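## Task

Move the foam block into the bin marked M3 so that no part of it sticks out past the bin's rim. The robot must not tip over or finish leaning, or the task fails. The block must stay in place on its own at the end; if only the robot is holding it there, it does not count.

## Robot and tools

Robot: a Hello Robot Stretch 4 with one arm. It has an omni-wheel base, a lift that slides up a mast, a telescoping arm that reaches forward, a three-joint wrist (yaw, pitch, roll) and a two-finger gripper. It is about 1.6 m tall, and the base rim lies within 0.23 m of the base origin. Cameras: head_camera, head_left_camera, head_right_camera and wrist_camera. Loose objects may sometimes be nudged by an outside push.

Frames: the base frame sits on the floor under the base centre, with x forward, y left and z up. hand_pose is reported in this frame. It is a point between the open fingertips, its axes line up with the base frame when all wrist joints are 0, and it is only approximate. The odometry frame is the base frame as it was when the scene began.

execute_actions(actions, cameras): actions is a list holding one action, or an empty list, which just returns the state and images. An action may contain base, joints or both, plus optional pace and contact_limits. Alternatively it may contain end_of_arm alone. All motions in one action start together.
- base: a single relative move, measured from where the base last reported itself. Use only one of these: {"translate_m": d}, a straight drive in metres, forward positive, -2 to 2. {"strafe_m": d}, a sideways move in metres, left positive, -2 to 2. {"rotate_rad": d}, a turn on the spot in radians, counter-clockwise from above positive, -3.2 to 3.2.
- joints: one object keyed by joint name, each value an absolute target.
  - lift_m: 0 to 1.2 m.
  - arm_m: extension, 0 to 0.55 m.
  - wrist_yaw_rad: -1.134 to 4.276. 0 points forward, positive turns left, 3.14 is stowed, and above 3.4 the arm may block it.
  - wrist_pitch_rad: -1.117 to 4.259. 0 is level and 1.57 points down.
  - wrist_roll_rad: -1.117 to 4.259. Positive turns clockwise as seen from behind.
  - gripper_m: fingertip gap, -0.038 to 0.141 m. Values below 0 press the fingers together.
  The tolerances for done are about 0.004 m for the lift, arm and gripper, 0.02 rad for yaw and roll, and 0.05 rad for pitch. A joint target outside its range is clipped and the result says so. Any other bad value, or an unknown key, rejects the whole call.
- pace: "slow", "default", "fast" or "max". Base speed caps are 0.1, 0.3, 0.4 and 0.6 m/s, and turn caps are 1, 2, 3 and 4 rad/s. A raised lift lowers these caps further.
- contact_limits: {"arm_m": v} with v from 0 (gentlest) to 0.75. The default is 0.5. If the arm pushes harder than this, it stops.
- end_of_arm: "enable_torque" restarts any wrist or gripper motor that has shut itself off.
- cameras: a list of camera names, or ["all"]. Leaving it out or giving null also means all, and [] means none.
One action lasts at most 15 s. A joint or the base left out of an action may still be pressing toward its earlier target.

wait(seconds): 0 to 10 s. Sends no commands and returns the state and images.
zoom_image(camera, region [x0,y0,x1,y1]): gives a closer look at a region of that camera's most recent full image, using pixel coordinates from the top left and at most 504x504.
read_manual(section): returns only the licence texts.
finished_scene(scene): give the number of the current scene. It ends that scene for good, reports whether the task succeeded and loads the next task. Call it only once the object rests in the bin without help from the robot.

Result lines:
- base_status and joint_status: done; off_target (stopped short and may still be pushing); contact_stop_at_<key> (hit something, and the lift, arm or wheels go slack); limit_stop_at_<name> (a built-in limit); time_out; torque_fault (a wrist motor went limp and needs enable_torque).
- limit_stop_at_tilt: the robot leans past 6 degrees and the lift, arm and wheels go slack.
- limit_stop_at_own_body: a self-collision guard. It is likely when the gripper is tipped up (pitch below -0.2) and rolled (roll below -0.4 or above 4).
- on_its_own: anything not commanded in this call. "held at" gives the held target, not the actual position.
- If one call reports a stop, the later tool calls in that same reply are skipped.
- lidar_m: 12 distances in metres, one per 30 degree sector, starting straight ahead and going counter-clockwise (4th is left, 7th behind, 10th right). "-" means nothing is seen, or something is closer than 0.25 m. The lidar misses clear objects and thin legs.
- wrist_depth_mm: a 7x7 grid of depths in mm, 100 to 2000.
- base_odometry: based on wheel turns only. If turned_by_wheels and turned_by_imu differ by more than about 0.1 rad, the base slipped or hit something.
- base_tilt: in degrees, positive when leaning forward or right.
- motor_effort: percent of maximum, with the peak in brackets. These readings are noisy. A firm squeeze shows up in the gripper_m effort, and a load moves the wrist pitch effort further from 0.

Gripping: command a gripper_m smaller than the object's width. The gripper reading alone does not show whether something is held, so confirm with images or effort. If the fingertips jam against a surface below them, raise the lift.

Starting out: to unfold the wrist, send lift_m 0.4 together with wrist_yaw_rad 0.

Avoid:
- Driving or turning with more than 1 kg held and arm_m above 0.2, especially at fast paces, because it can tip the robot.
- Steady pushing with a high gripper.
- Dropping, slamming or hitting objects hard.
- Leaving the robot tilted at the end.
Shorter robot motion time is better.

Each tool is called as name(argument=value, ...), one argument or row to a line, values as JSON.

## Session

execute_actions(
  actions=[],
)

Scene clock: 0.00 s.
base_odometry: x=+0.000 y=+0.000 heading=+0.000 (m, m, rad; odometry frame)
turned_by_wheels: +0.000 (rad since the last result)
turned_by_imu: +0.000 (rad since the last result)
base_tilt: forward=-0.8 right=-0.7 (deg)
lidar_m: 0.75 0.62 0.60 0.73 1.60 1.56 1.23 1.01 1.02 1.21 1.32 1.33
base_status: not commanded
joint_positions: lift_m=+0.200 arm_m=-0.002 wrist_yaw_rad=+3.157 wrist_pitch_rad=-0.002 wrist_roll_rad=-0.018 gripper_m=+0.057
joint_status: not commanded
motor_effort: lift_m=+20 arm_m=+0 wrist_yaw_rad=+0 wrist_pitch_rad=-5 wrist_roll_rad=+0 gripper_m=-2 wheel_0=+0 wheel_1=+0 wheel_2=+0 (%)
hand_pose: x=-0.1205 y=+0.0829 z=+0.3784 quat_wxyz=(-0.008, +0.001, -0.009, +1.000) (m; base frame)
wrist_depth_mm: - 143 159 1756 1983 1618 1430 / - 109 142 1756 - 1661 1397 / - 115 141 1708 1921 1576 1430 / 142 141 179 1756 1983 1618 1397 / 221 1160 1430 1756 1921 1618 1397 / 1025 1182 197 1618 213 1576 1397 / 904 960 1008 147 1025 1042 1160
pictures: head_camera, head_left_camera, head_right_camera, wrist_camera
Images, in order (width x height): head_camera 420x560, head_left_camera 420x672, head_right_camera 420x672, wrist_camera 616x392.

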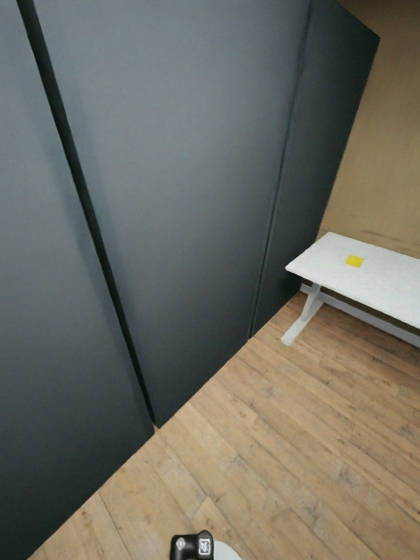

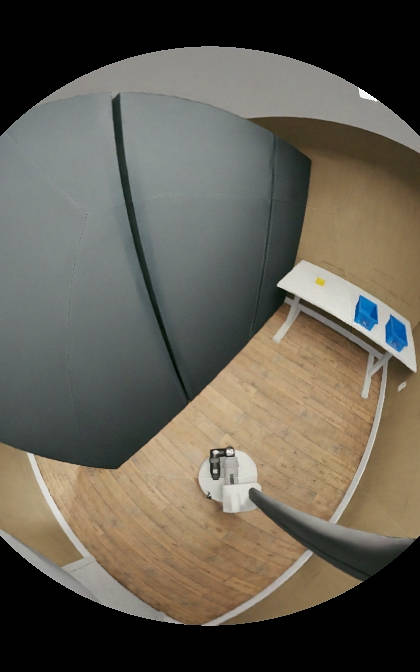

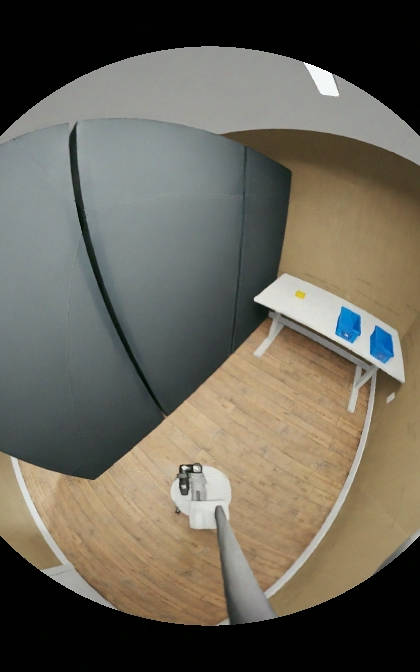

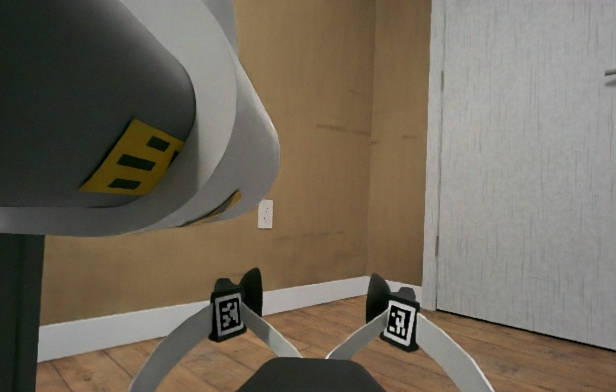

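execute_actions(
  actions=[
    {"base":{"rotate_rad":-0.78},"joints":{"lift_m":0.45},"pace":"fast"},
  ],
  cameras=[],
)

execute_actions(
  actions=[
    {"base":{"translate_m":0.6},"joints":{"lift_m":0.95,"wrist_yaw_rad":0,"wrist_pitch_rad":0.7,"gripper_m":0.14},"pace":"fast"},
  ],
)

zoom_image(
  camera="head_camera",
  region=[60,220,420,340],
)

Scene clock: 3.07 s.
base_odometry: x=+0.000 y=+0.000 heading=-0.780 (m, m, rad; odometry frame)
turned_by_wheels: -0.780 (rad since the last result)
turned_by_imu: -0.780 (rad since the last result)
base_tilt: forward=-0.8 right=-0.6 (deg)
lidar_m: 1.32 0.92 0.66 0.60 0.66 0.92 1.54 1.54 1.06 1.03 1.08 1.38
base_status: done
joint_positions: lift_m=+0.450 arm_m=-0.002 wrist_yaw_rad=+3.157 wrist_pitch_rad=-0.002 wrist_roll_rad=-0.018 gripper_m=+0.057
joint_status: all done
motor_effort: lift_m=+23(26) arm_m=+0(0) wrist_yaw_rad=+0(2) wrist_pitch_rad=-6(6) wrist_roll_rad=-1(1) gripper_m=-2(2) wheel_0=+2(8) wheel_1=+1(11) wheel_2=+0(7) (%)
hand_pose: x=-0.1205 y=+0.0829 z=+0.6284 quat_wxyz=(-0.008, +0.001, -0.009, +1.000) (m; base frame)
wrist_depth_mm: - 142 159 1808 1808 1756 1808 / - 108 142 1756 1756 1808 1756 / - 115 141 1756 1808 1756 1756 / 142 141 180 1756 1808 1756 1756 / 220 1756 1708 1708 1756 1708 1756 / 1756 1708 196 1708 213 1756 1756 / 1464 1537 1661 148 1618 1661 1708
pictures: none
No camera images: the call's "cameras" was empty. Leave "cameras" out to get every camera's image.

Scene clock: 5.93 s.
base_odometry: x=+0.427 y=-0.422 heading=-0.779 (m, m, rad; odometry frame)
turned_by_wheels: +0.000 (rad since the last result)
turned_by_imu: +0.000 (rad since the last result)
base_tilt: forward=-0.8 right=-0.7 (deg)
lidar_m: 0.71 0.75 0.68 0.62 0.66 0.92 2.16 1.51 1.10 1.03 1.07 0.77
base_status: done
joint_positions: lift_m=+0.950 arm_m=-0.002 wrist_yaw_rad=+0.001 wrist_pitch_rad=+0.702 wrist_roll_rad=-0.018 gripper_m=+0.140
joint_status: all done
motor_effort: lift_m=+23(25) arm_m=+0(0) wrist_yaw_rad=-2(9) wrist_pitch_rad=-4(4) wrist_roll_rad=-1(2) gripper_m=+0(1) wheel_0=+1(7) wheel_1=+1(9) wheel_2=+2(12) (%)
hand_pose: x=+0.3898 y=-0.0873 z=+0.9417 quat_wxyz=(+0.939, -0.008, +0.344, +0.003) (m; base frame)
wrist_depth_mm: 1098 1255 1255 1255 1255 1229 1205 / 991 1008 1025 1025 854 991 854 / 778 788 788 798 647 788 676 / 691 707 699 683 676 691 668 / 1098 1464 1537 1576 1576 1499 1366 / 1098 213 1281 1336 1336 213 1336 / 1098 1138 1160 148 1205 1182 1205
pictures: head_camera, head_left_camera, head_right_camera, wrist_camera
Images, in order (width x height): head_camera 420x560, head_left_camera 420x672, head_right_camera 420x672, wrist_camera 616x392.

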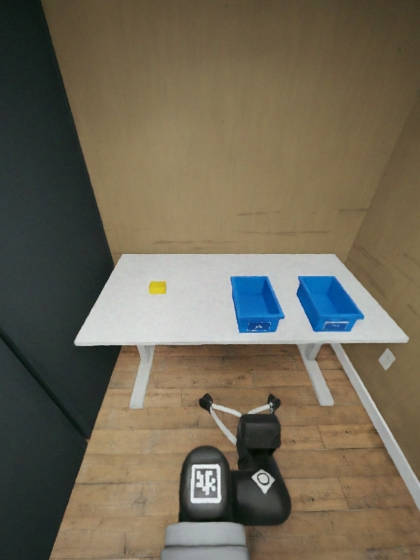

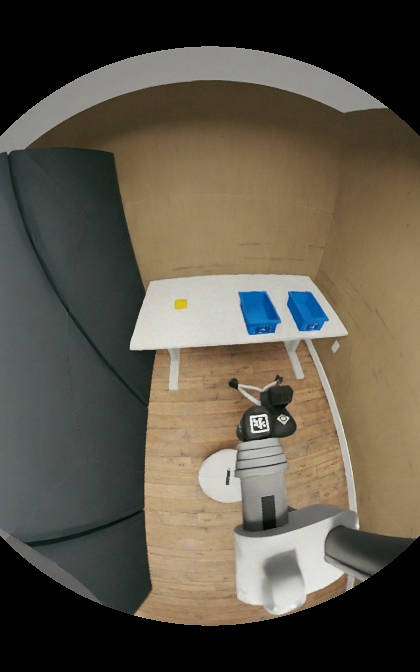

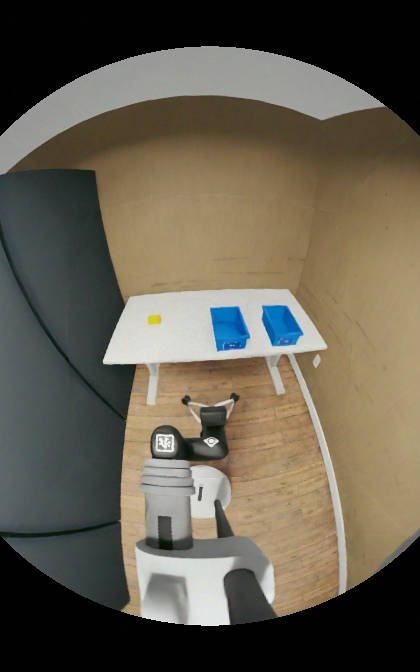

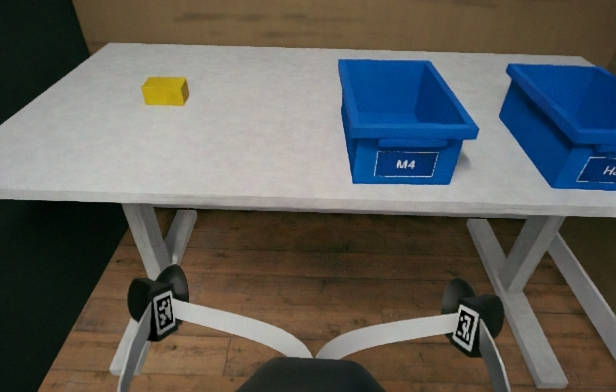

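Region (60, 220, 420, 340) of head_camera's 420x560 image, scaled by 1.400, with more detail than that image has.

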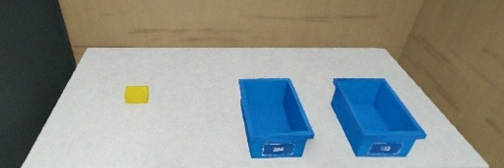

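execute_actions(
  actions=[
    {"base":{"strafe_m":0.32},"joints":{"lift_m":1.0,"wrist_pitch_rad":1.3},"pace":"fast"},
  ],
  cameras=[],
)

execute_actions(
  actions=[
    {"base":{"translate_m":0.33},"joints":{"arm_m":0.36},"pace":"fast"},
  ],
  cameras=["wrist_camera","head_right_camera"],
)

Scene clock: 9.77 s.
base_odometry: x=+0.652 y=-0.194 heading=-0.779 (m, m, rad; odometry frame)
turned_by_wheels: +0.000 (rad since the last result)
turned_by_imu: -0.001 (rad since the last result)
base_tilt: forward=-0.7 right=-0.6 (deg)
lidar_m: 0.71 0.46 0.32 0.30 0.34 0.47 1.29 1.99 1.42 1.33 1.08 0.76
base_status: done
joint_positions: lift_m=+1.000 arm_m=-0.002 wrist_yaw_rad=+0.000 wrist_pitch_rad=+1.301 wrist_roll_rad=-0.018 gripper_m=+0.140
joint_status: all done
motor_effort: lift_m=+22(25) arm_m=+0(0) wrist_yaw_rad=-1(2) wrist_pitch_rad=-1(2) wrist_roll_rad=-1(2) gripper_m=-1(0) wheel_0=+1(12) wheel_1=-3(11) wheel_2=+0(1) (%)
hand_pose: x=+0.2464 y=-0.0874 z=+0.9000 quat_wxyz=(+0.796, -0.007, +0.605, +0.005) (m; base frame)
wrist_depth_mm: 615 917 1397 1397 1397 1397 1366 / 621 904 1336 1336 1308 1308 1281 / 621 917 1255 1255 1255 1229 1255 / 615 931 1205 1205 1182 1229 1182 / 634 946 1138 1138 1160 1118 1118 / 634 213 1098 1118 1098 213 1098 / 634 904 866 148 1042 1042 1042
pictures: none
No camera images: the call's "cameras" was empty. Leave "cameras" out to get every camera's image.

Scene clock: 12.13 s.
base_odometry: x=+0.887 y=-0.426 heading=-0.779 (m, m, rad; odometry frame)
turned_by_wheels: +0.000 (rad since the last result)
turned_by_imu: +0.000 (rad since the last result)
base_tilt: forward=-0.8 right=-0.6 (deg)
lidar_m: 0.38 0.42 0.33 0.30 0.34 0.46 1.32 1.96 1.42 1.34 0.59 0.43
base_status: done
joint_positions: lift_m=+1.000 arm_m=+0.359 wrist_yaw_rad=+0.000 wrist_pitch_rad=+1.300 wrist_roll_rad=-0.018 gripper_m=+0.140
joint_status: all done
motor_effort: lift_m=+22(22) arm_m=+8(7) wrist_yaw_rad=-1(0) wrist_pitch_rad=-1(2) wrist_roll_rad=+0(2) gripper_m=-1(1) wheel_0=+1(7) wheel_1=+2(6) wheel_2=+1(11) (%)
hand_pose: x=+0.6065 y=-0.0874 z=+0.9000 quat_wxyz=(+0.796, -0.007, +0.605, +0.006) (m; base frame)
wrist_depth_mm: 554 500 496 500 500 500 496 / 480 477 473 477 477 473 469 / 455 455 445 407 452 452 449 / 436 433 430 430 433 430 430 / 415 413 413 410 413 415 410 / 399 213 392 397 397 213 397 / 382 382 382 148 382 379 382
pictures: head_right_camera, wrist_camera
Images, in order (width x height): head_right_camera 420x672, wrist_camera 616x392.

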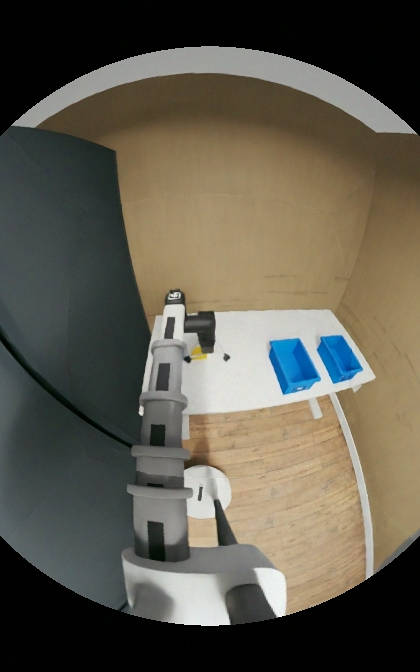

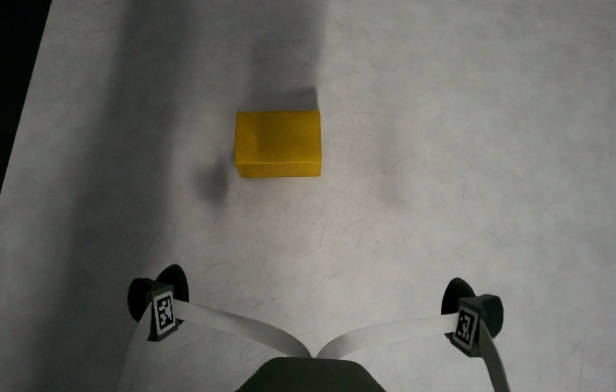

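execute_actions(
  actions=[
    {"base":{"strafe_m":0.032},"joints":{"arm_m":0.49,"lift_m":0.885}},
  ],
  cameras=["wrist_camera"],
)

execute_actions(
  actions=[
    {"joints":{"lift_m":0.84}},
  ],
  cameras=["wrist_camera"],
)

Scene clock: 14.97 s.
base_odometry: x=+0.909 y=-0.403 heading=-0.779 (m, m, rad; odometry frame)
turned_by_wheels: +0.000 (rad since the last result)
turned_by_imu: +0.000 (rad since the last result)
base_tilt: forward=-0.7 right=-0.7 (deg)
lidar_m: 0.37 0.39 0.31 0.28 0.29 0.40 1.16 2.02 1.46 1.38 0.58 0.42
base_status: done
joint_positions: lift_m=+0.885 arm_m=+0.488 wrist_yaw_rad=+0.000 wrist_pitch_rad=+1.300 wrist_roll_rad=-0.018 gripper_m=+0.140
joint_status: all done
motor_effort: lift_m=+16(21) arm_m=+9(8) wrist_yaw_rad=-1(1) wrist_pitch_rad=-1(1) wrist_roll_rad=-1(1) gripper_m=+0(1) wheel_0=-1(10) wheel_1=+0(8) wheel_2=+0(1) (%)
hand_pose: x=+0.7364 y=-0.0874 z=+0.7855 quat_wxyz=(+0.796, -0.007, +0.605, +0.005) (m; base frame)
wrist_depth_mm: 362 359 357 357 357 355 355 / 343 345 343 343 340 340 340 / 325 329 325 325 325 325 324 / 310 312 312 310 309 310 309 / 300 298 293 253 296 297 297 / 287 213 282 283 285 213 286 / 276 273 276 148 274 272 276
pictures: wrist_camera
Images, in order (width x height): wrist_camera 616x392.

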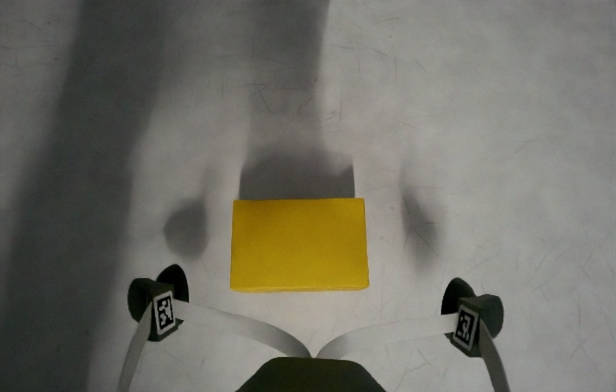

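Scene clock: 16.03 s.
base_odometry: x=+0.909 y=-0.403 heading=-0.779 (m, m, rad; odometry frame)
turned_by_wheels: +0.000 (rad since the last result)
turned_by_imu: +0.000 (rad since the last result)
base_tilt: forward=-0.7 right=-0.6 (deg)
lidar_m: 0.38 0.43 0.30 0.28 0.30 0.43 1.14 2.01 1.46 1.38 0.59 0.42
base_status: not commanded
joint_positions: lift_m=+0.840 arm_m=+0.488 wrist_yaw_rad=+0.000 wrist_pitch_rad=+1.300 wrist_roll_rad=-0.018 gripper_m=+0.140
joint_status: all done
motor_effort: lift_m=+16(17) arm_m=+8(8) wrist_yaw_rad=-1(1) wrist_pitch_rad=-1(1) wrist_roll_rad=-1(1) gripper_m=+1(2) wheel_0=-1(1) wheel_1=+0(0) wheel_2=+0(0) (%)
hand_pose: x=+0.7364 y=-0.0874 z=+0.7405 quat_wxyz=(+0.796, -0.007, +0.605, +0.005) (m; base frame)
wrist_depth_mm: 304 304 304 304 304 303 301 / 289 290 289 290 289 289 289 / 277 278 276 277 276 276 274 / 265 264 259 216 262 263 263 / 253 253 211 207 251 252 252 / 244 213 216 241 242 213 241 / 234 232 233 148 233 231 233
pictures: wrist_camera
Images, in order (width x height): wrist_camera 616x392.

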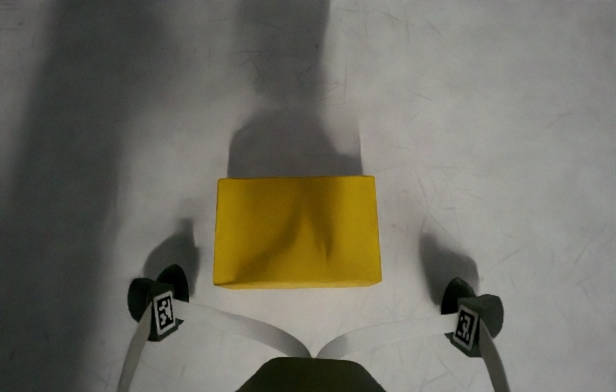

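execute_actions(
  actions=[
    {"base":{"strafe_m":0.009},"joints":{"arm_m":0.52,"lift_m":0.824}},
  ],
  cameras=["wrist_camera"],
)

execute_actions(
  actions=[
    {"joints":{"gripper_m":0.035}},
  ],
  cameras=["wrist_camera"],
)

execute_actions(
  actions=[
    {"joints":{"lift_m":0.9}},
  ],
  cameras=["wrist_camera"],
)

Scene clock: 18.63 s.
base_odometry: x=+0.915 y=-0.397 heading=-0.780 (m, m, rad; odometry frame)
turned_by_wheels: -0.001 (rad since the last result)
turned_by_imu: +0.000 (rad since the last result)
base_tilt: forward=-0.7 right=-0.7 (deg)
lidar_m: 0.39 0.40 0.29 0.27 0.29 0.42 1.12 2.04 1.46 1.40 0.60 0.41
base_status: done
joint_positions: lift_m=+0.833 arm_m=+0.513 wrist_yaw_rad=-0.002 wrist_pitch_rad=+1.306 wrist_roll_rad=-0.020 gripper_m=+0.140
joint_status: lift_m contact_stop (moved -0.007 of -0.016); arm_m contact_stop_at_lift_m (moved +0.024 of +0.032)
on_its_own: arm_m is held at +0.513, not at your +0.520, since a contact_stop; lift_m is slack since a contact_stop (your +0.824 is given up)
motor_effort: lift_m=+19(20) arm_m=+4(16) wrist_yaw_rad=+4(23) wrist_pitch_rad=-17(59) wrist_roll_rad=+5(8) gripper_m=+0(3) wheel_0=-2(10) wheel_1=+0(9) wheel_2=-6(9) (%)
hand_pose: x=+0.7589 y=-0.0875 z=+0.7326 quat_wxyz=(+0.794, -0.007, +0.608, +0.005) (m; base frame)
wrist_depth_mm: 296 298 297 296 294 294 294 / 283 282 283 282 282 282 282 / 270 270 270 270 268 270 268 / 258 258 258 258 257 258 256 / 247 248 243 201 242 247 246 / 237 206 194 195 196 213 236 / 228 227 227 151 227 226 229
pictures: wrist_camera
Images, in order (width x height): wrist_camera 616x392.

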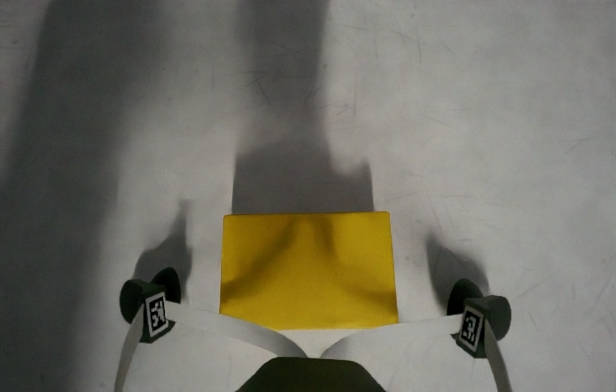

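not run: a stop came earlier in this reply.

not run: a stop came earlier in this reply.

execute_actions(
  actions=[
    {"joints":{"lift_m":0.845,"arm_m":0.52}},
  ],
  cameras=[],
)

execute_actions(
  actions=[
    {"joints":{"gripper_m":0.035}},
  ],
  cameras=["wrist_camera"],
)

execute_actions(
  actions=[
    {"joints":{"lift_m":0.92}},
  ],
  cameras=["wrist_camera"],
)

Scene clock: 20.30 s.
base_odometry: x=+0.915 y=-0.397 heading=-0.779 (m, m, rad; odometry frame)
turned_by_wheels: +0.000 (rad since the last result)
turned_by_imu: +0.001 (rad since the last result)
base_tilt: forward=-0.7 right=-0.7 (deg)
lidar_m: 0.40 0.41 0.29 0.28 0.29 0.41 1.14 2.02 1.47 1.39 0.59 0.44
base_status: not commanded
joint_positions: lift_m=+0.845 arm_m=+0.519 wrist_yaw_rad=+0.000 wrist_pitch_rad=+1.301 wrist_roll_rad=-0.018 gripper_m=+0.140
joint_status: all done
motor_effort: lift_m=+23(23) arm_m=+9(11) wrist_yaw_rad=+1(2) wrist_pitch_rad=-2(16) wrist_roll_rad=+0(5) gripper_m=+1(0) wheel_0=-2(1) wheel_1=+0(0) wheel_2=-1(6) (%)
hand_pose: x=+0.7663 y=-0.0875 z=+0.7449 quat_wxyz=(+0.796, -0.007, +0.605, +0.005) (m; base frame)
wrist_depth_mm: 309 310 309 309 307 307 309 / 296 296 293 293 293 291 293 / 281 282 279 281 279 278 278 / 270 270 268 268 270 268 267 / 258 258 256 212 253 258 257 / 248 213 206 204 204 213 247 / 238 236 238 148 236 236 236
pictures: none
No camera images: the call's "cameras" was empty. Leave "cameras" out to get every camera's image.

Scene clock: 22.33 s.
base_odometry: x=+0.915 y=-0.397 heading=-0.779 (m, m, rad; odometry frame)
turned_by_wheels: +0.000 (rad since the last result)
turned_by_imu: +0.000 (rad since the last result)
base_tilt: forward=-0.8 right=-0.6 (deg)
lidar_m: 0.40 0.41 0.29 0.28 0.29 0.42 1.11 2.05 1.45 1.38 0.58 0.40
base_status: not commanded
joint_positions: lift_m=+0.845 arm_m=+0.519 wrist_yaw_rad=+0.000 wrist_pitch_rad=+1.301 wrist_roll_rad=-0.018 gripper_m=+0.035
joint_status: all done
motor_effort: lift_m=+23(23) arm_m=+8(9) wrist_yaw_rad=+1(1) wrist_pitch_rad=-2(2) wrist_roll_rad=+0(0) gripper_m=-19(18) wheel_0=-3(2) wheel_1=+0(0) wheel_2=-1(1) (%)
hand_pose: x=+0.7663 y=-0.0875 z=+0.7449 quat_wxyz=(+0.796, -0.007, +0.605, +0.005) (m; base frame)
wrist_depth_mm: 310 309 309 309 306 307 306 / 294 294 294 294 294 293 291 / 281 282 281 281 279 279 278 / 270 270 268 267 268 267 267 / 256 257 254 196 252 256 257 / 249 249 189 188 189 247 246 / 238 234 235 182 183 179 236
pictures: wrist_camera
Images, in order (width x height): wrist_camera 616x392.

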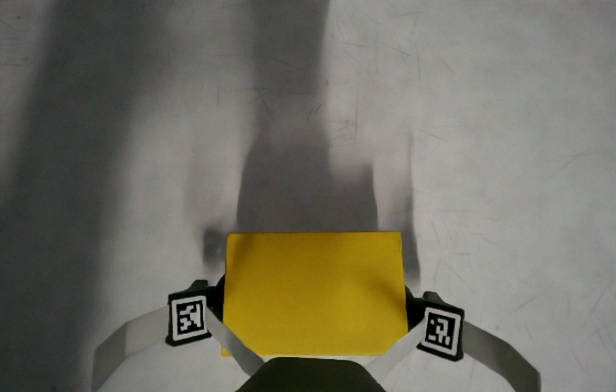

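Scene clock: 23.63 s.
base_odometry: x=+0.915 y=-0.397 heading=-0.779 (m, m, rad; odometry frame)
turned_by_wheels: +0.000 (rad since the last result)
turned_by_imu: +0.000 (rad since the last result)
base_tilt: forward=-0.7 right=-0.6 (deg)
lidar_m: 0.38 0.43 0.28 0.28 0.30 0.40 1.12 2.06 1.44 1.39 0.59 0.41
base_status: not commanded
joint_positions: lift_m=+0.920 arm_m=+0.519 wrist_yaw_rad=+0.000 wrist_pitch_rad=+1.301 wrist_roll_rad=-0.018 gripper_m=+0.035
joint_status: all done
motor_effort: lift_m=+23(26) arm_m=+8(8) wrist_yaw_rad=-1(1) wrist_pitch_rad=-1(2) wrist_roll_rad=+1(0) gripper_m=-19(18) wheel_0=-2(3) wheel_1=+0(0) wheel_2=-1(1) (%)
hand_pose: x=+0.7663 y=-0.0875 z=+0.8199 quat_wxyz=(+0.796, -0.007, +0.605, +0.005) (m; base frame)
wrist_depth_mm: 399 399 399 399 402 397 397 / 382 382 379 379 379 379 377 / 366 364 362 364 362 364 362 / 347 347 347 345 347 345 343 / 336 334 330 196 325 330 330 / 320 320 188 188 189 317 317 / 307 301 303 182 183 179 306
pictures: wrist_camera
Images, in order (width x height): wrist_camera 616x392.

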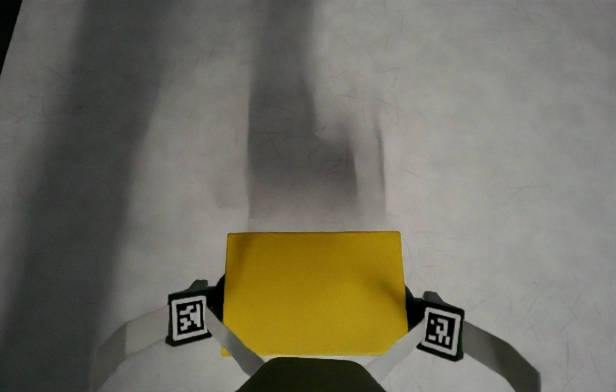

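execute_actions(
  actions=[
    {"base":{"strafe_m":-0.35},"joints":{"arm_m":0.0},"pace":"fast"},
  ],
  cameras=[],
)

execute_actions(
  actions=[
    {"base":{"translate_m":-1.4},"joints":{"lift_m":0.45},"pace":"fast"},
  ],
  cameras=[],
)

execute_actions(
  actions=[
    {"base":{"rotate_rad":1.57},"pace":"fast"},
  ],
  cameras=["head_camera","head_left_camera","head_right_camera"],
)

Scene clock: 27.47 s.
base_odometry: x=+0.669 y=-0.646 heading=-0.779 (m, m, rad; odometry frame)
turned_by_wheels: +0.000 (rad since the last result)
turned_by_imu: +0.002 (rad since the last result)
base_tilt: forward=-0.7 right=-0.7 (deg)
lidar_m: 0.40 0.41 0.59 0.62 0.65 0.92 2.51 1.49 1.11 1.04 0.58 0.41
base_status: done
joint_positions: lift_m=+0.920 arm_m=+0.001 wrist_yaw_rad=+0.000 wrist_pitch_rad=+1.301 wrist_roll_rad=-0.018 gripper_m=+0.035
joint_status: all done
motor_effort: lift_m=+23(23) arm_m=-8(8) wrist_yaw_rad=+0(0) wrist_pitch_rad=-2(2) wrist_roll_rad=+0(1) gripper_m=-19(19) wheel_0=+1(13) wheel_1=-2(10) wheel_2=+0(2) (%)
hand_pose: x=+0.2493 y=-0.0874 z=+0.8199 quat_wxyz=(+0.796, -0.007, +0.606, +0.005) (m; base frame)
wrist_depth_mm: 407 402 402 402 389 304 298 / 387 384 382 382 379 377 375 / 1025 1138 1160 1182 1160 1138 1118 / 1078 1098 1118 1118 1118 1118 1078 / 1078 1042 1060 195 1060 1060 1060 / 1025 1025 188 187 190 1008 1008 / 991 976 778 182 183 178 960
pictures: none
No camera images: the call's "cameras" was empty. Leave "cameras" out to get every camera's image.

Scene clock: 32.60 s.
base_odometry: x=-0.326 y=+0.339 heading=-0.780 (m, m, rad; odometry frame)
turned_by_wheels: +0.000 (rad since the last result)
turned_by_imu: +0.000 (rad since the last result)
base_tilt: forward=-0.7 right=-0.7 (deg)
lidar_m: 1.78 0.91 0.62 0.60 0.65 1.18 1.09 1.15 1.11 1.04 1.08 1.50
base_status: done
joint_positions: lift_m=+0.450 arm_m=+0.001 wrist_yaw_rad=+0.000 wrist_pitch_rad=+1.301 wrist_roll_rad=-0.018 gripper_m=+0.035
joint_status: all done
motor_effort: lift_m=+16(21) arm_m=-8(8) wrist_yaw_rad=+0(1) wrist_pitch_rad=-1(2) wrist_roll_rad=-1(1) gripper_m=-19(17) wheel_0=-3(7) wheel_1=-1(7) wheel_2=-1(11) (%)
hand_pose: x=+0.2493 y=-0.0874 z=+0.3504 quat_wxyz=(+0.796, -0.007, +0.605, +0.005) (m; base frame)
wrist_depth_mm: 715 715 707 707 699 715 707 / 691 676 676 676 676 676 676 / 640 647 647 640 647 640 640 / 615 621 609 621 615 615 615 / 585 585 580 196 580 585 585 / 564 564 188 189 190 564 564 / 549 342 340 182 183 179 544
pictures: none
No camera images: the call's "cameras" was empty. Leave "cameras" out to get every camera's image.

Scene clock: 34.33 s.
base_odometry: x=-0.326 y=+0.339 heading=+0.790 (m, m, rad; odometry frame)
turned_by_wheels: +1.570 (rad since the last result)
turned_by_imu: +1.570 (rad since the last result)
base_tilt: forward=-0.7 right=-0.6 (deg)
lidar_m: 0.60 0.65 1.18 1.08 1.14 1.13 1.06 1.11 1.51 1.78 0.91 0.62
base_status: done
joint_positions: lift_m=+0.450 arm_m=+0.001 wrist_yaw_rad=+0.000 wrist_pitch_rad=+1.301 wrist_roll_rad=-0.018 gripper_m=+0.035
joint_status: not commanded
motor_effort: lift_m=+17(17) arm_m=-9(8) wrist_yaw_rad=+0(0) wrist_pitch_rad=-1(1) wrist_roll_rad=-1(1) gripper_m=-20(20) wheel_0=-3(10) wheel_1=+0(10) wheel_2=-1(9) (%)
hand_pose: x=+0.2494 y=-0.0874 z=+0.3504 quat_wxyz=(+0.796, -0.007, +0.605, +0.005) (m; base frame)
wrist_depth_mm: 707 627 574 569 569 559 559 / 683 683 668 676 668 654 654 / 640 647 647 634 640 647 634 / 609 615 621 621 615 621 609 / 597 591 591 196 580 585 585 / 564 564 189 188 190 564 569 / 544 345 340 183 183 178 544
pictures: head_camera, head_left_camera, head_right_camera
Images, in order (width x height): head_camera 420x560, head_left_camera 420x672, head_right_camera 420x672.

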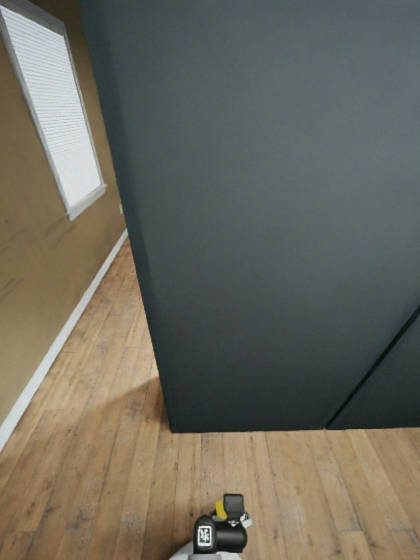

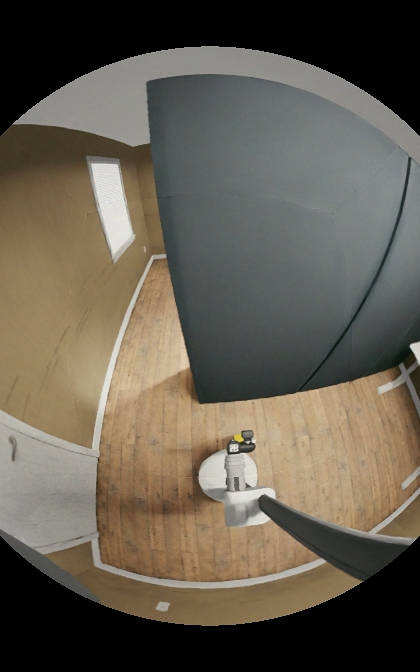

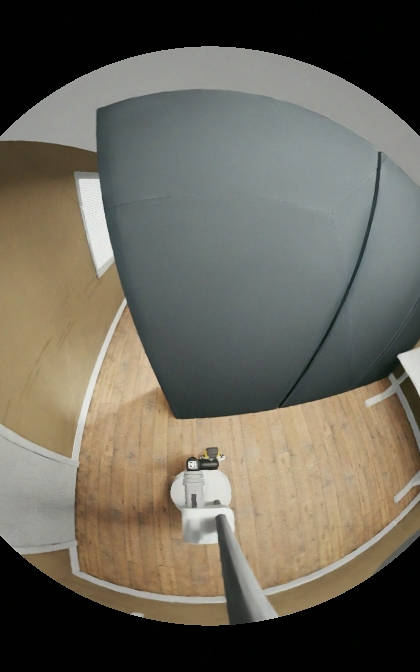

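execute_actions(
  actions=[
    {"base":{"strafe_m":0.62},"pace":"fast"},
  ],
  cameras=[],
)

execute_actions(
  actions=[
    {"base":{"translate_m":1.5},"pace":"max"},
  ],
  cameras=["head_camera","head_right_camera"],
)

Scene clock: 38.27 s.
base_odometry: x=-0.766 y=+0.775 heading=+0.790 (m, m, rad; odometry frame)
turned_by_wheels: +0.000 (rad since the last result)
turned_by_imu: -0.002 (rad since the last result)
base_tilt: forward=-0.7 right=-0.6 (deg)
lidar_m: 2.13 0.75 0.50 0.43 0.49 0.72 1.08 1.13 1.50 2.41 0.88 0.73
base_status: done
joint_positions: lift_m=+0.450 arm_m=+0.001 wrist_yaw_rad=+0.000 wrist_pitch_rad=+1.301 wrist_roll_rad=-0.018 gripper_m=+0.035
joint_status: not commanded
motor_effort: lift_m=+17(17) arm_m=-8(8) wrist_yaw_rad=-1(1) wrist_pitch_rad=-1(1) wrist_roll_rad=+0(1) gripper_m=-18(19) wheel_0=+1(14) wheel_1=+0(10) wheel_2=+0(0) (%)
hand_pose: x=+0.2493 y=-0.0874 z=+0.3504 quat_wxyz=(+0.796, -0.007, +0.605, +0.005) (m; base frame)
wrist_depth_mm: 715 715 699 707 707 699 564 / 676 676 676 676 668 668 661 / 654 654 647 647 647 634 640 / 621 621 615 615 615 609 615 / 585 585 585 196 580 591 580 / 564 564 189 188 189 564 559 / 544 345 340 182 183 178 535
pictures: none
No camera images: the call's "cameras" was empty. Leave "cameras" out to get every camera's image.

Scene clock: 42.70 s.
base_odometry: x=+0.289 y=+1.841 heading=+0.790 (m, m, rad; odometry frame)
turned_by_wheels: +0.000 (rad since the last result)
turned_by_imu: +0.001 (rad since the last result)
base_tilt: forward=-0.7 right=-0.6 (deg)
lidar_m: 1.35 0.77 0.58 0.53 0.56 0.78 2.00 0.56 0.57 1.50 1.97 1.40
base_status: done
joint_positions: lift_m=+0.450 arm_m=+0.001 wrist_yaw_rad=+0.000 wrist_pitch_rad=+1.301 wrist_roll_rad=-0.018 gripper_m=+0.035
joint_status: not commanded
motor_effort: lift_m=+17(17) arm_m=-8(8) wrist_yaw_rad=-1(1) wrist_pitch_rad=-1(2) wrist_roll_rad=-1(1) gripper_m=-18(18) wheel_0=+1(10) wheel_1=+0(8) wheel_2=+2(13) (%)
hand_pose: x=+0.2493 y=-0.0874 z=+0.3504 quat_wxyz=(+0.796, -0.007, +0.605, +0.005) (m; base frame)
wrist_depth_mm: 715 707 715 707 699 707 699 / 683 676 683 683 676 661 668 / 647 640 654 647 647 634 640 / 621 609 615 615 609 609 609 / 591 591 591 196 580 585 585 / 569 564 189 189 190 559 564 / 544 343 340 182 183 179 539
pictures: head_camera, head_right_camera
Images, in order (width x height): head_camera 420x560, head_right_camera 420x672.

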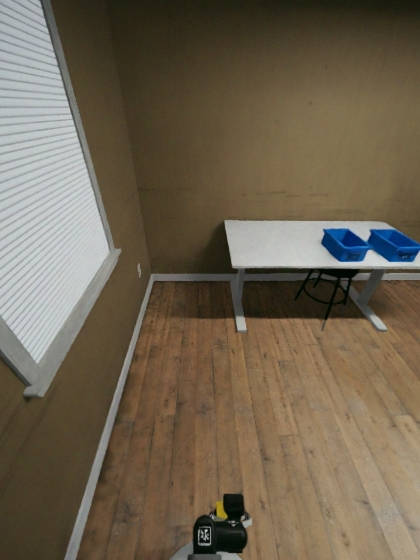

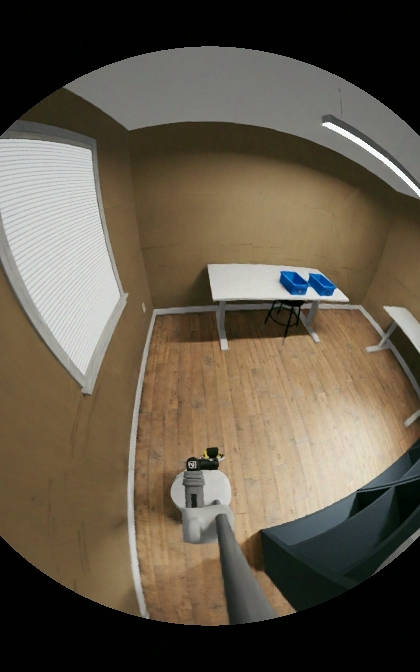

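execute_actions(
  actions=[
    {"base":{"translate_m":0.55},"joints":{"wrist_pitch_rad":0.6},"pace":"max"},
  ],
  cameras=[],
)

execute_actions(
  actions=[
    {"base":{"strafe_m":-0.95},"joints":{"lift_m":1.0},"pace":"max"},
  ],
)

Scene clock: 46.33 s.
base_odometry: x=+0.676 y=+2.232 heading=+0.791 (m, m, rad; odometry frame)
turned_by_wheels: +0.000 (rad since the last result)
turned_by_imu: +0.001 (rad since the last result)
base_tilt: forward=-0.8 right=-0.6 (deg)
lidar_m: 0.82 0.77 0.51 0.50 0.57 0.79 2.02 0.97 1.33 2.38 1.17 0.82
base_status: done
joint_positions: lift_m=+0.450 arm_m=+0.001 wrist_yaw_rad=+0.000 wrist_pitch_rad=+0.602 wrist_roll_rad=-0.018 gripper_m=+0.035
joint_status: all done
motor_effort: lift_m=+17(18) arm_m=-8(8) wrist_yaw_rad=+0(0) wrist_pitch_rad=-5(7) wrist_roll_rad=-2(0) gripper_m=-19(18) wheel_0=+2(9) wheel_1=+0(9) wheel_2=+2(15) (%)
hand_pose: x=+0.4101 y=-0.0875 z=+0.4650 quat_wxyz=(+0.955, -0.009, +0.296, +0.003) (m; base frame)
wrist_depth_mm: 960 1281 1255 1281 1255 1281 1281 / 976 1366 1397 1366 1366 1397 1366 / 976 1366 1430 1464 1430 1464 1464 / 960 1160 1182 1205 1138 1205 1182 / 891 946 917 196 866 1008 976 / 798 798 188 188 189 831 831 / 691 661 676 182 182 178 715
pictures: none
No camera images: the call's "cameras" was empty. Leave "cameras" out to get every camera's image.

Scene clock: 49.47 s.
base_odometry: x=+1.351 y=+1.564 heading=+0.791 (m, m, rad; odometry frame)
turned_by_wheels: +0.000 (rad since the last result)
turned_by_imu: +0.002 (rad since the last result)
base_tilt: forward=-0.7 right=-0.7 (deg)
lidar_m: 0.80 0.85 1.54 1.46 1.54 0.99 0.92 0.96 1.30 1.42 1.49 0.84
base_status: done
joint_positions: lift_m=+1.000 arm_m=+0.001 wrist_yaw_rad=+0.000 wrist_pitch_rad=+0.602 wrist_roll_rad=-0.018 gripper_m=+0.035
joint_status: all done
motor_effort: lift_m=+21(26) arm_m=-8(8) wrist_yaw_rad=-1(0) wrist_pitch_rad=-5(6) wrist_roll_rad=-1(0) gripper_m=-18(20) wheel_0=+0(14) wheel_1=+0(11) wheel_2=+0(2) (%)
hand_pose: x=+0.4101 y=-0.0874 z=+1.0148 quat_wxyz=(+0.955, -0.009, +0.296, +0.003) (m; base frame)
wrist_depth_mm: 1336 1281 1308 1281 1281 1308 1281 / 1430 1430 1366 1397 1397 1366 1366 / 1042 1078 1078 976 1025 976 1499 / 842 854 831 759 854 741 891 / 1708 1618 768 196 732 1255 1708 / 1499 1397 188 187 189 1499 1618 / 1281 1229 1255 182 183 178 1336
pictures: head_camera, head_left_camera, head_right_camera, wrist_camera
Images, in order (width x height): head_camera 420x560, head_left_camera 420x672, head_right_camera 420x672, wrist_camera 616x392.

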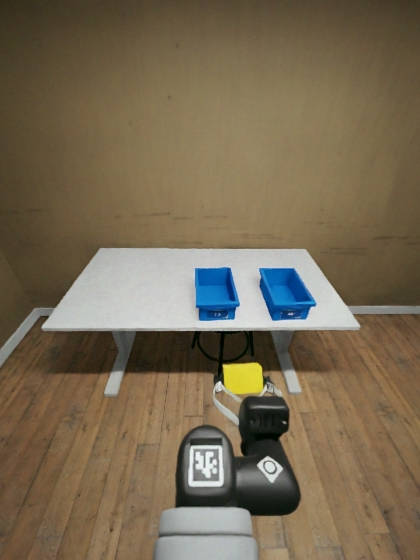

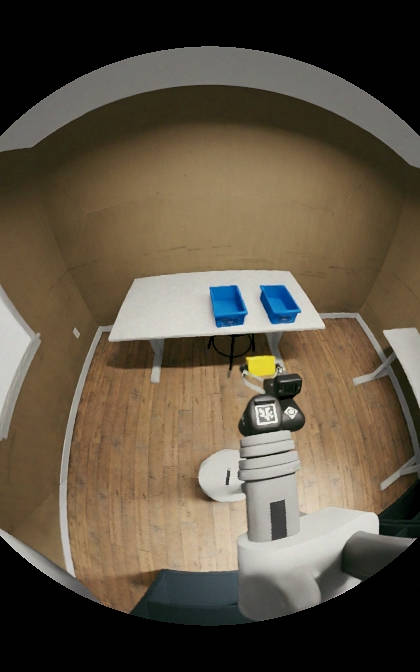

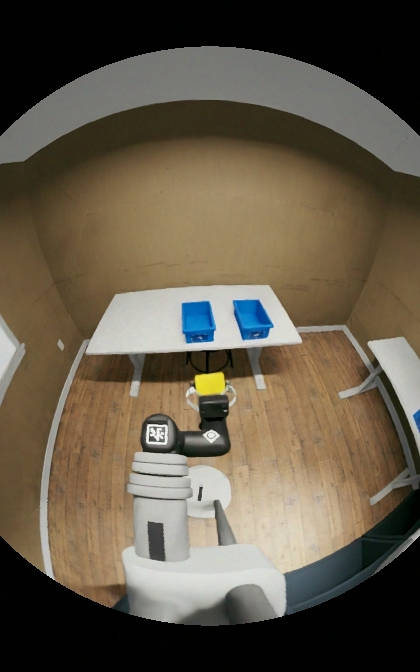

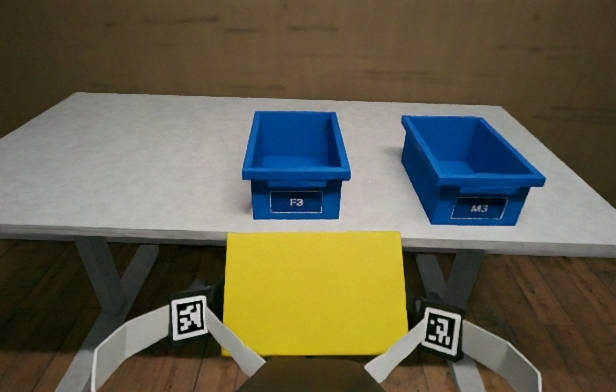

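execute_actions(
  actions=[
    {"base":{"strafe_m":-0.33},"joints":{"lift_m":1.03,"wrist_pitch_rad":1.57,"wrist_roll_rad":1.62,"arm_m":0.3},"pace":"fast"},
  ],
  cameras=[],
)

execute_actions(
  actions=[
    {"base":{"translate_m":0.35},"joints":{"arm_m":0.48},"pace":"fast"},
  ],
  cameras=["wrist_camera","head_right_camera"],
)

Scene clock: 53.40 s.
base_odometry: x=+1.586 y=+1.332 heading=+0.791 (m, m, rad; odometry frame)
turned_by_wheels: +0.000 (rad since the last result)
turned_by_imu: +0.001 (rad since the last result)
base_tilt: forward=-0.8 right=-0.7 (deg)
lidar_m: 0.82 0.86 1.16 1.79 1.90 0.99 0.92 0.91 1.17 1.09 1.16 0.87
base_status: done
joint_positions: lift_m=+1.030 arm_m=+0.299 wrist_yaw_rad=+0.000 wrist_pitch_rad=+1.570 wrist_roll_rad=+1.620 gripper_m=+0.035
joint_status: all done
motor_effort: lift_m=+23(27) arm_m=+8(8) wrist_yaw_rad=-1(0) wrist_pitch_rad=+1(3) wrist_roll_rad=+0(4) gripper_m=-20(18) wheel_0=+0(11) wheel_1=-2(11) wheel_2=+0(1) (%)
hand_pose: x=+0.4697 y=-0.0874 z=+0.9195 quat_wxyz=(+0.488, +0.512, +0.487, -0.512) (m; base frame)
wrist_depth_mm: 1182 1182 1182 1182 1182 1182 1182 / 1182 1160 1160 1160 1160 1160 1182 / 1182 1182 1182 1182 1160 1160 1138 / 1182 1160 1182 1182 1182 946 1160 / 1138 1182 1182 196 931 946 931 / 1160 1138 188 187 189 931 946 / 1160 991 1160 182 183 178 1138
pictures: none
No camera images: the call's "cameras" was empty. Leave "cameras" out to get every camera's image.

Scene clock: 55.87 s.
base_odometry: x=+1.832 y=+1.580 heading=+0.791 (m, m, rad; odometry frame)
turned_by_wheels: +0.000 (rad since the last result)
turned_by_imu: +0.001 (rad since the last result)
base_tilt: forward=-0.7 right=-0.6 (deg)
lidar_m: 0.44 0.50 0.67 1.80 1.90 1.32 1.27 1.31 1.15 1.09 1.14 0.50
base_status: done
joint_positions: lift_m=+1.030 arm_m=+0.479 wrist_yaw_rad=+0.000 wrist_pitch_rad=+1.570 wrist_roll_rad=+1.620 gripper_m=+0.035
joint_status: all done
motor_effort: lift_m=+23(23) arm_m=+8(10) wrist_yaw_rad=-1(1) wrist_pitch_rad=+1(1) wrist_roll_rad=+0(1) gripper_m=-19(18) wheel_0=+1(8) wheel_1=+2(8) wheel_2=+2(10) (%)
hand_pose: x=+0.6497 y=-0.0874 z=+0.9195 quat_wxyz=(+0.488, +0.512, +0.487, -0.512) (m; base frame)
wrist_depth_mm: 436 436 433 433 433 1182 1182 / 433 436 430 430 433 1160 1160 / 433 430 433 433 424 1160 1160 / 430 307 410 421 421 1008 946 / 427 357 427 196 357 946 946 / 424 307 188 189 190 931 931 / 424 309 353 182 183 178 1138
pictures: head_right_camera, wrist_camera
Images, in order (width x height): head_right_camera 420x672, wrist_camera 616x392.

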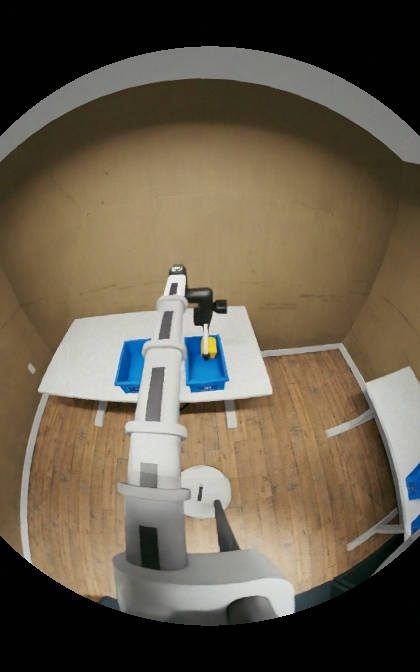

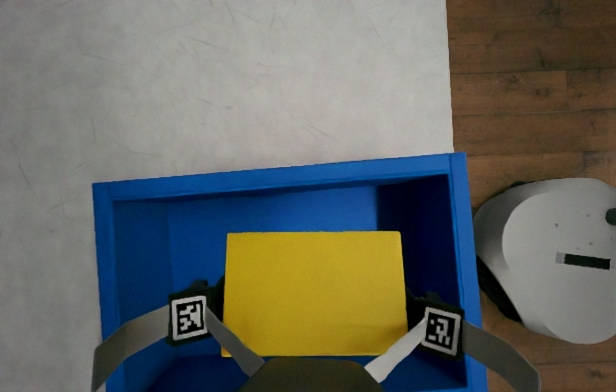

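execute_actions(
  actions=[
    {"base":{"strafe_m":0.008},"joints":{"arm_m":0.505,"wrist_roll_rad":1.55,"lift_m":0.95}},
  ],
  cameras=["wrist_camera"],
)

execute_actions(
  actions=[
    {"joints":{"lift_m":0.865}},
  ],
  cameras=["wrist_camera","head_right_camera"],
)

Scene clock: 59.17 s.
base_odometry: x=+1.826 y=+1.586 heading=+0.791 (m, m, rad; odometry frame)
turned_by_wheels: +0.000 (rad since the last result)
turned_by_imu: +0.000 (rad since the last result)
base_tilt: forward=-0.7 right=-0.7 (deg)
lidar_m: 0.46 0.49 0.71 1.80 1.91 1.36 1.27 1.31 1.16 1.08 1.16 0.49
base_status: done
joint_positions: lift_m=+0.950 arm_m=+0.504 wrist_yaw_rad=+0.000 wrist_pitch_rad=+1.570 wrist_roll_rad=+1.550 gripper_m=+0.035
joint_status: all done
motor_effort: lift_m=+16(22) arm_m=+9(9) wrist_yaw_rad=-1(1) wrist_pitch_rad=+1(1) wrist_roll_rad=-2(4) gripper_m=-18(17) wheel_0=+0(8) wheel_1=+0(9) wheel_2=+0(2) (%)
hand_pose: x=+0.6746 y=-0.0874 z=+0.8400 quat_wxyz=(+0.505, +0.495, +0.505, -0.495) (m; base frame)
wrist_depth_mm: 353 355 351 351 351 351 1118 / 351 349 353 349 349 347 1078 / 349 349 349 228 227 228 1078 / 347 263 343 343 343 297 234 / 345 274 345 196 343 312 235 / 345 240 188 189 189 273 236 / 347 255 322 182 183 178 229
pictures: wrist_camera
Images, in order (width x height): wrist_camera 616x392.

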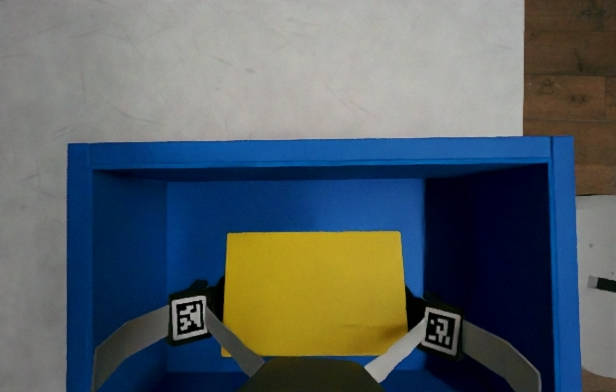

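Scene clock: 60.50 s.
base_odometry: x=+1.826 y=+1.586 heading=+0.791 (m, m, rad; odometry frame)
turned_by_wheels: +0.000 (rad since the last result)
turned_by_imu: +0.000 (rad since the last result)
base_tilt: forward=-0.7 right=-0.6 (deg)
lidar_m: 0.46 0.50 0.65 1.80 1.91 1.34 1.27 1.31 1.14 1.10 1.18 0.49
base_status: not commanded
joint_positions: lift_m=+0.865 arm_m=+0.504 wrist_yaw_rad=+0.000 wrist_pitch_rad=+1.570 wrist_roll_rad=+1.550 gripper_m=+0.035
joint_status: all done
motor_effort: lift_m=+16(18) arm_m=+8(9) wrist_yaw_rad=-1(1) wrist_pitch_rad=+1(1) wrist_roll_rad=-1(2) gripper_m=-20(17) wheel_0=+0(0) wheel_1=+0(0) wheel_2=+0(0) (%)
hand_pose: x=+0.6747 y=-0.0874 z=+0.7550 quat_wxyz=(+0.505, +0.495, +0.505, -0.495) (m; base frame)
wrist_depth_mm: 267 265 265 265 264 263 264 / 266 264 264 263 263 263 262 / 143 142 142 142 141 144 147 / 187 258 258 258 259 257 221 / 185 258 257 196 256 256 223 / 185 242 189 188 190 255 223 / 185 256 256 182 184 178 218
pictures: head_right_camera, wrist_camera
Images, in order (width x height): head_right_camera 420x672, wrist_camera 616x392.

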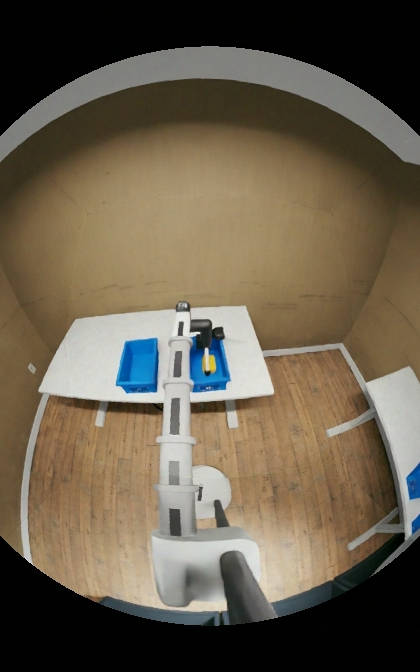

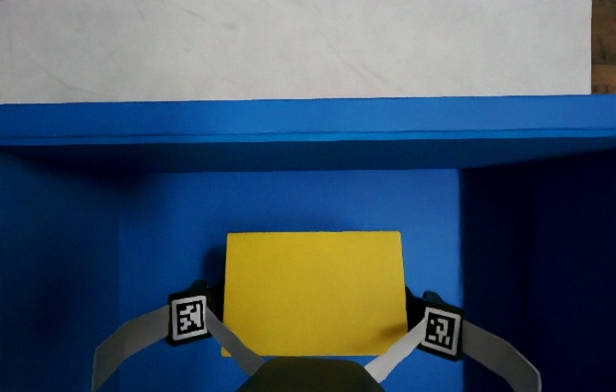

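execute_actions(
  actions=[
    {"joints":{"lift_m":0.857,"arm_m":0.515}},
  ],
  cameras=[],
)

execute_actions(
  actions=[
    {"joints":{"gripper_m":0.11}},
  ],
  cameras=[],
)

execute_actions(
  actions=[
    {"joints":{"lift_m":0.99}},
  ],
  cameras=["wrist_camera"],
)

Scene clock: 62.40 s.
base_odometry: x=+1.826 y=+1.586 heading=+0.791 (m, m, rad; odometry frame)
turned_by_wheels: +0.000 (rad since the last result)
turned_by_imu: +0.000 (rad since the last result)
base_tilt: forward=-0.7 right=-0.6 (deg)
lidar_m: 0.48 0.49 0.69 1.80 1.92 1.34 1.26 1.30 1.15 1.10 1.16 0.47
base_status: not commanded
joint_positions: lift_m=+0.857 arm_m=+0.513 wrist_yaw_rad=+0.000 wrist_pitch_rad=+1.570 wrist_roll_rad=+1.550 gripper_m=+0.035
joint_status: all done
motor_effort: lift_m=+16(16) arm_m=+9(9) wrist_yaw_rad=-1(1) wrist_pitch_rad=+1(1) wrist_roll_rad=-2(2) gripper_m=-18(21) wheel_0=+1(1) wheel_1=+0(0) wheel_2=+0(0) (%)
hand_pose: x=+0.6846 y=-0.0874 z=+0.7470 quat_wxyz=(+0.505, +0.495, +0.505, -0.495) (m; base frame)
wrist_depth_mm: 258 257 257 255 257 255 254 / 257 255 257 255 255 254 254 / 135 134 134 136 139 141 143 / 171 250 251 251 249 250 237 / 171 249 250 196 249 248 238 / 171 223 189 188 190 247 239 / 170 236 247 182 183 178 233
pictures: none
No camera images: the call's "cameras" was empty. Leave "cameras" out to get every camera's image.

Scene clock: 64.00 s.
base_odometry: x=+1.826 y=+1.586 heading=+0.791 (m, m, rad; odometry frame)
turned_by_wheels: +0.000 (rad since the last result)
turned_by_imu: +0.000 (rad since the last result)
base_tilt: forward=-0.7 right=-0.6 (deg)
lidar_m: 0.46 0.50 0.69 1.80 1.91 1.34 1.25 1.32 1.15 1.09 1.15 0.50
base_status: not commanded
joint_positions: lift_m=+0.857 arm_m=+0.513 wrist_yaw_rad=+0.000 wrist_pitch_rad=+1.570 wrist_roll_rad=+1.550 gripper_m=+0.110
joint_status: all done
motor_effort: lift_m=+16(16) arm_m=+9(8) wrist_yaw_rad=-1(2) wrist_pitch_rad=+0(1) wrist_roll_rad=-1(1) gripper_m=-3(18) wheel_0=+0(1) wheel_1=+0(0) wheel_2=+0(0) (%)
hand_pose: x=+0.6846 y=-0.0874 z=+0.7470 quat_wxyz=(+0.505, +0.495, +0.505, -0.495) (m; base frame)
wrist_depth_mm: 258 257 257 256 256 255 255 / 258 257 256 256 255 255 253 / 135 134 134 136 139 141 143 / 171 251 251 252 250 249 237 / 171 250 248 205 244 249 238 / 170 237 200 204 203 247 239 / 170 223 248 150 247 247 239
pictures: none
No camera images: the call's "cameras" was empty. Leave "cameras" out to get every camera's image.

Scene clock: 65.60 s.
base_odometry: x=+1.826 y=+1.586 heading=+0.791 (m, m, rad; odometry frame)
turned_by_wheels: +0.000 (rad since the last result)
turned_by_imu: +0.000 (rad since the last result)
base_tilt: forward=-0.8 right=-0.6 (deg)
lidar_m: 0.46 0.49 0.68 1.77 1.89 1.34 1.26 1.32 1.17 1.11 1.13 0.50
base_status: not commanded
joint_positions: lift_m=+0.990 arm_m=+0.513 wrist_yaw_rad=+0.000 wrist_pitch_rad=+1.570 wrist_roll_rad=+1.550 gripper_m=+0.110
joint_status: all done
motor_effort: lift_m=+23(26) arm_m=+8(8) wrist_yaw_rad=-2(0) wrist_pitch_rad=+1(1) wrist_roll_rad=-2(1) gripper_m=-1(0) wheel_0=+0(0) wheel_1=+0(0) wheel_2=+0(0) (%)
hand_pose: x=+0.6846 y=-0.0874 z=+0.8794 quat_wxyz=(+0.505, +0.495, +0.505, -0.495) (m; base frame)
wrist_depth_mm: 392 394 394 387 389 392 1138 / 394 392 392 389 389 389 1138 / 387 389 389 389 389 387 1138 / 392 298 387 384 384 310 891 / 389 296 384 338 382 336 891 / 384 273 200 382 382 294 891 / 387 293 357 150 327 276 891
pictures: wrist_camera
Images, in order (width x height): wrist_camera 616x392.

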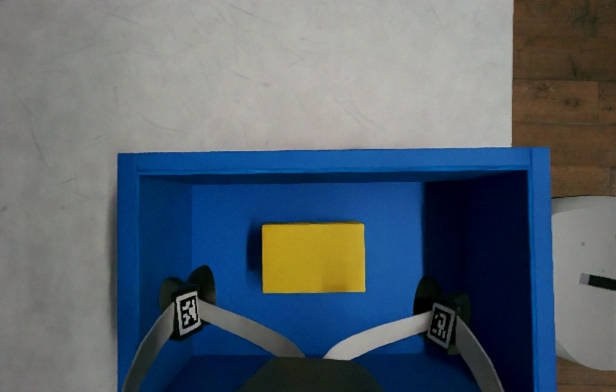

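finished_scene(
  scene=2,
)

The scene is finished: the task was done.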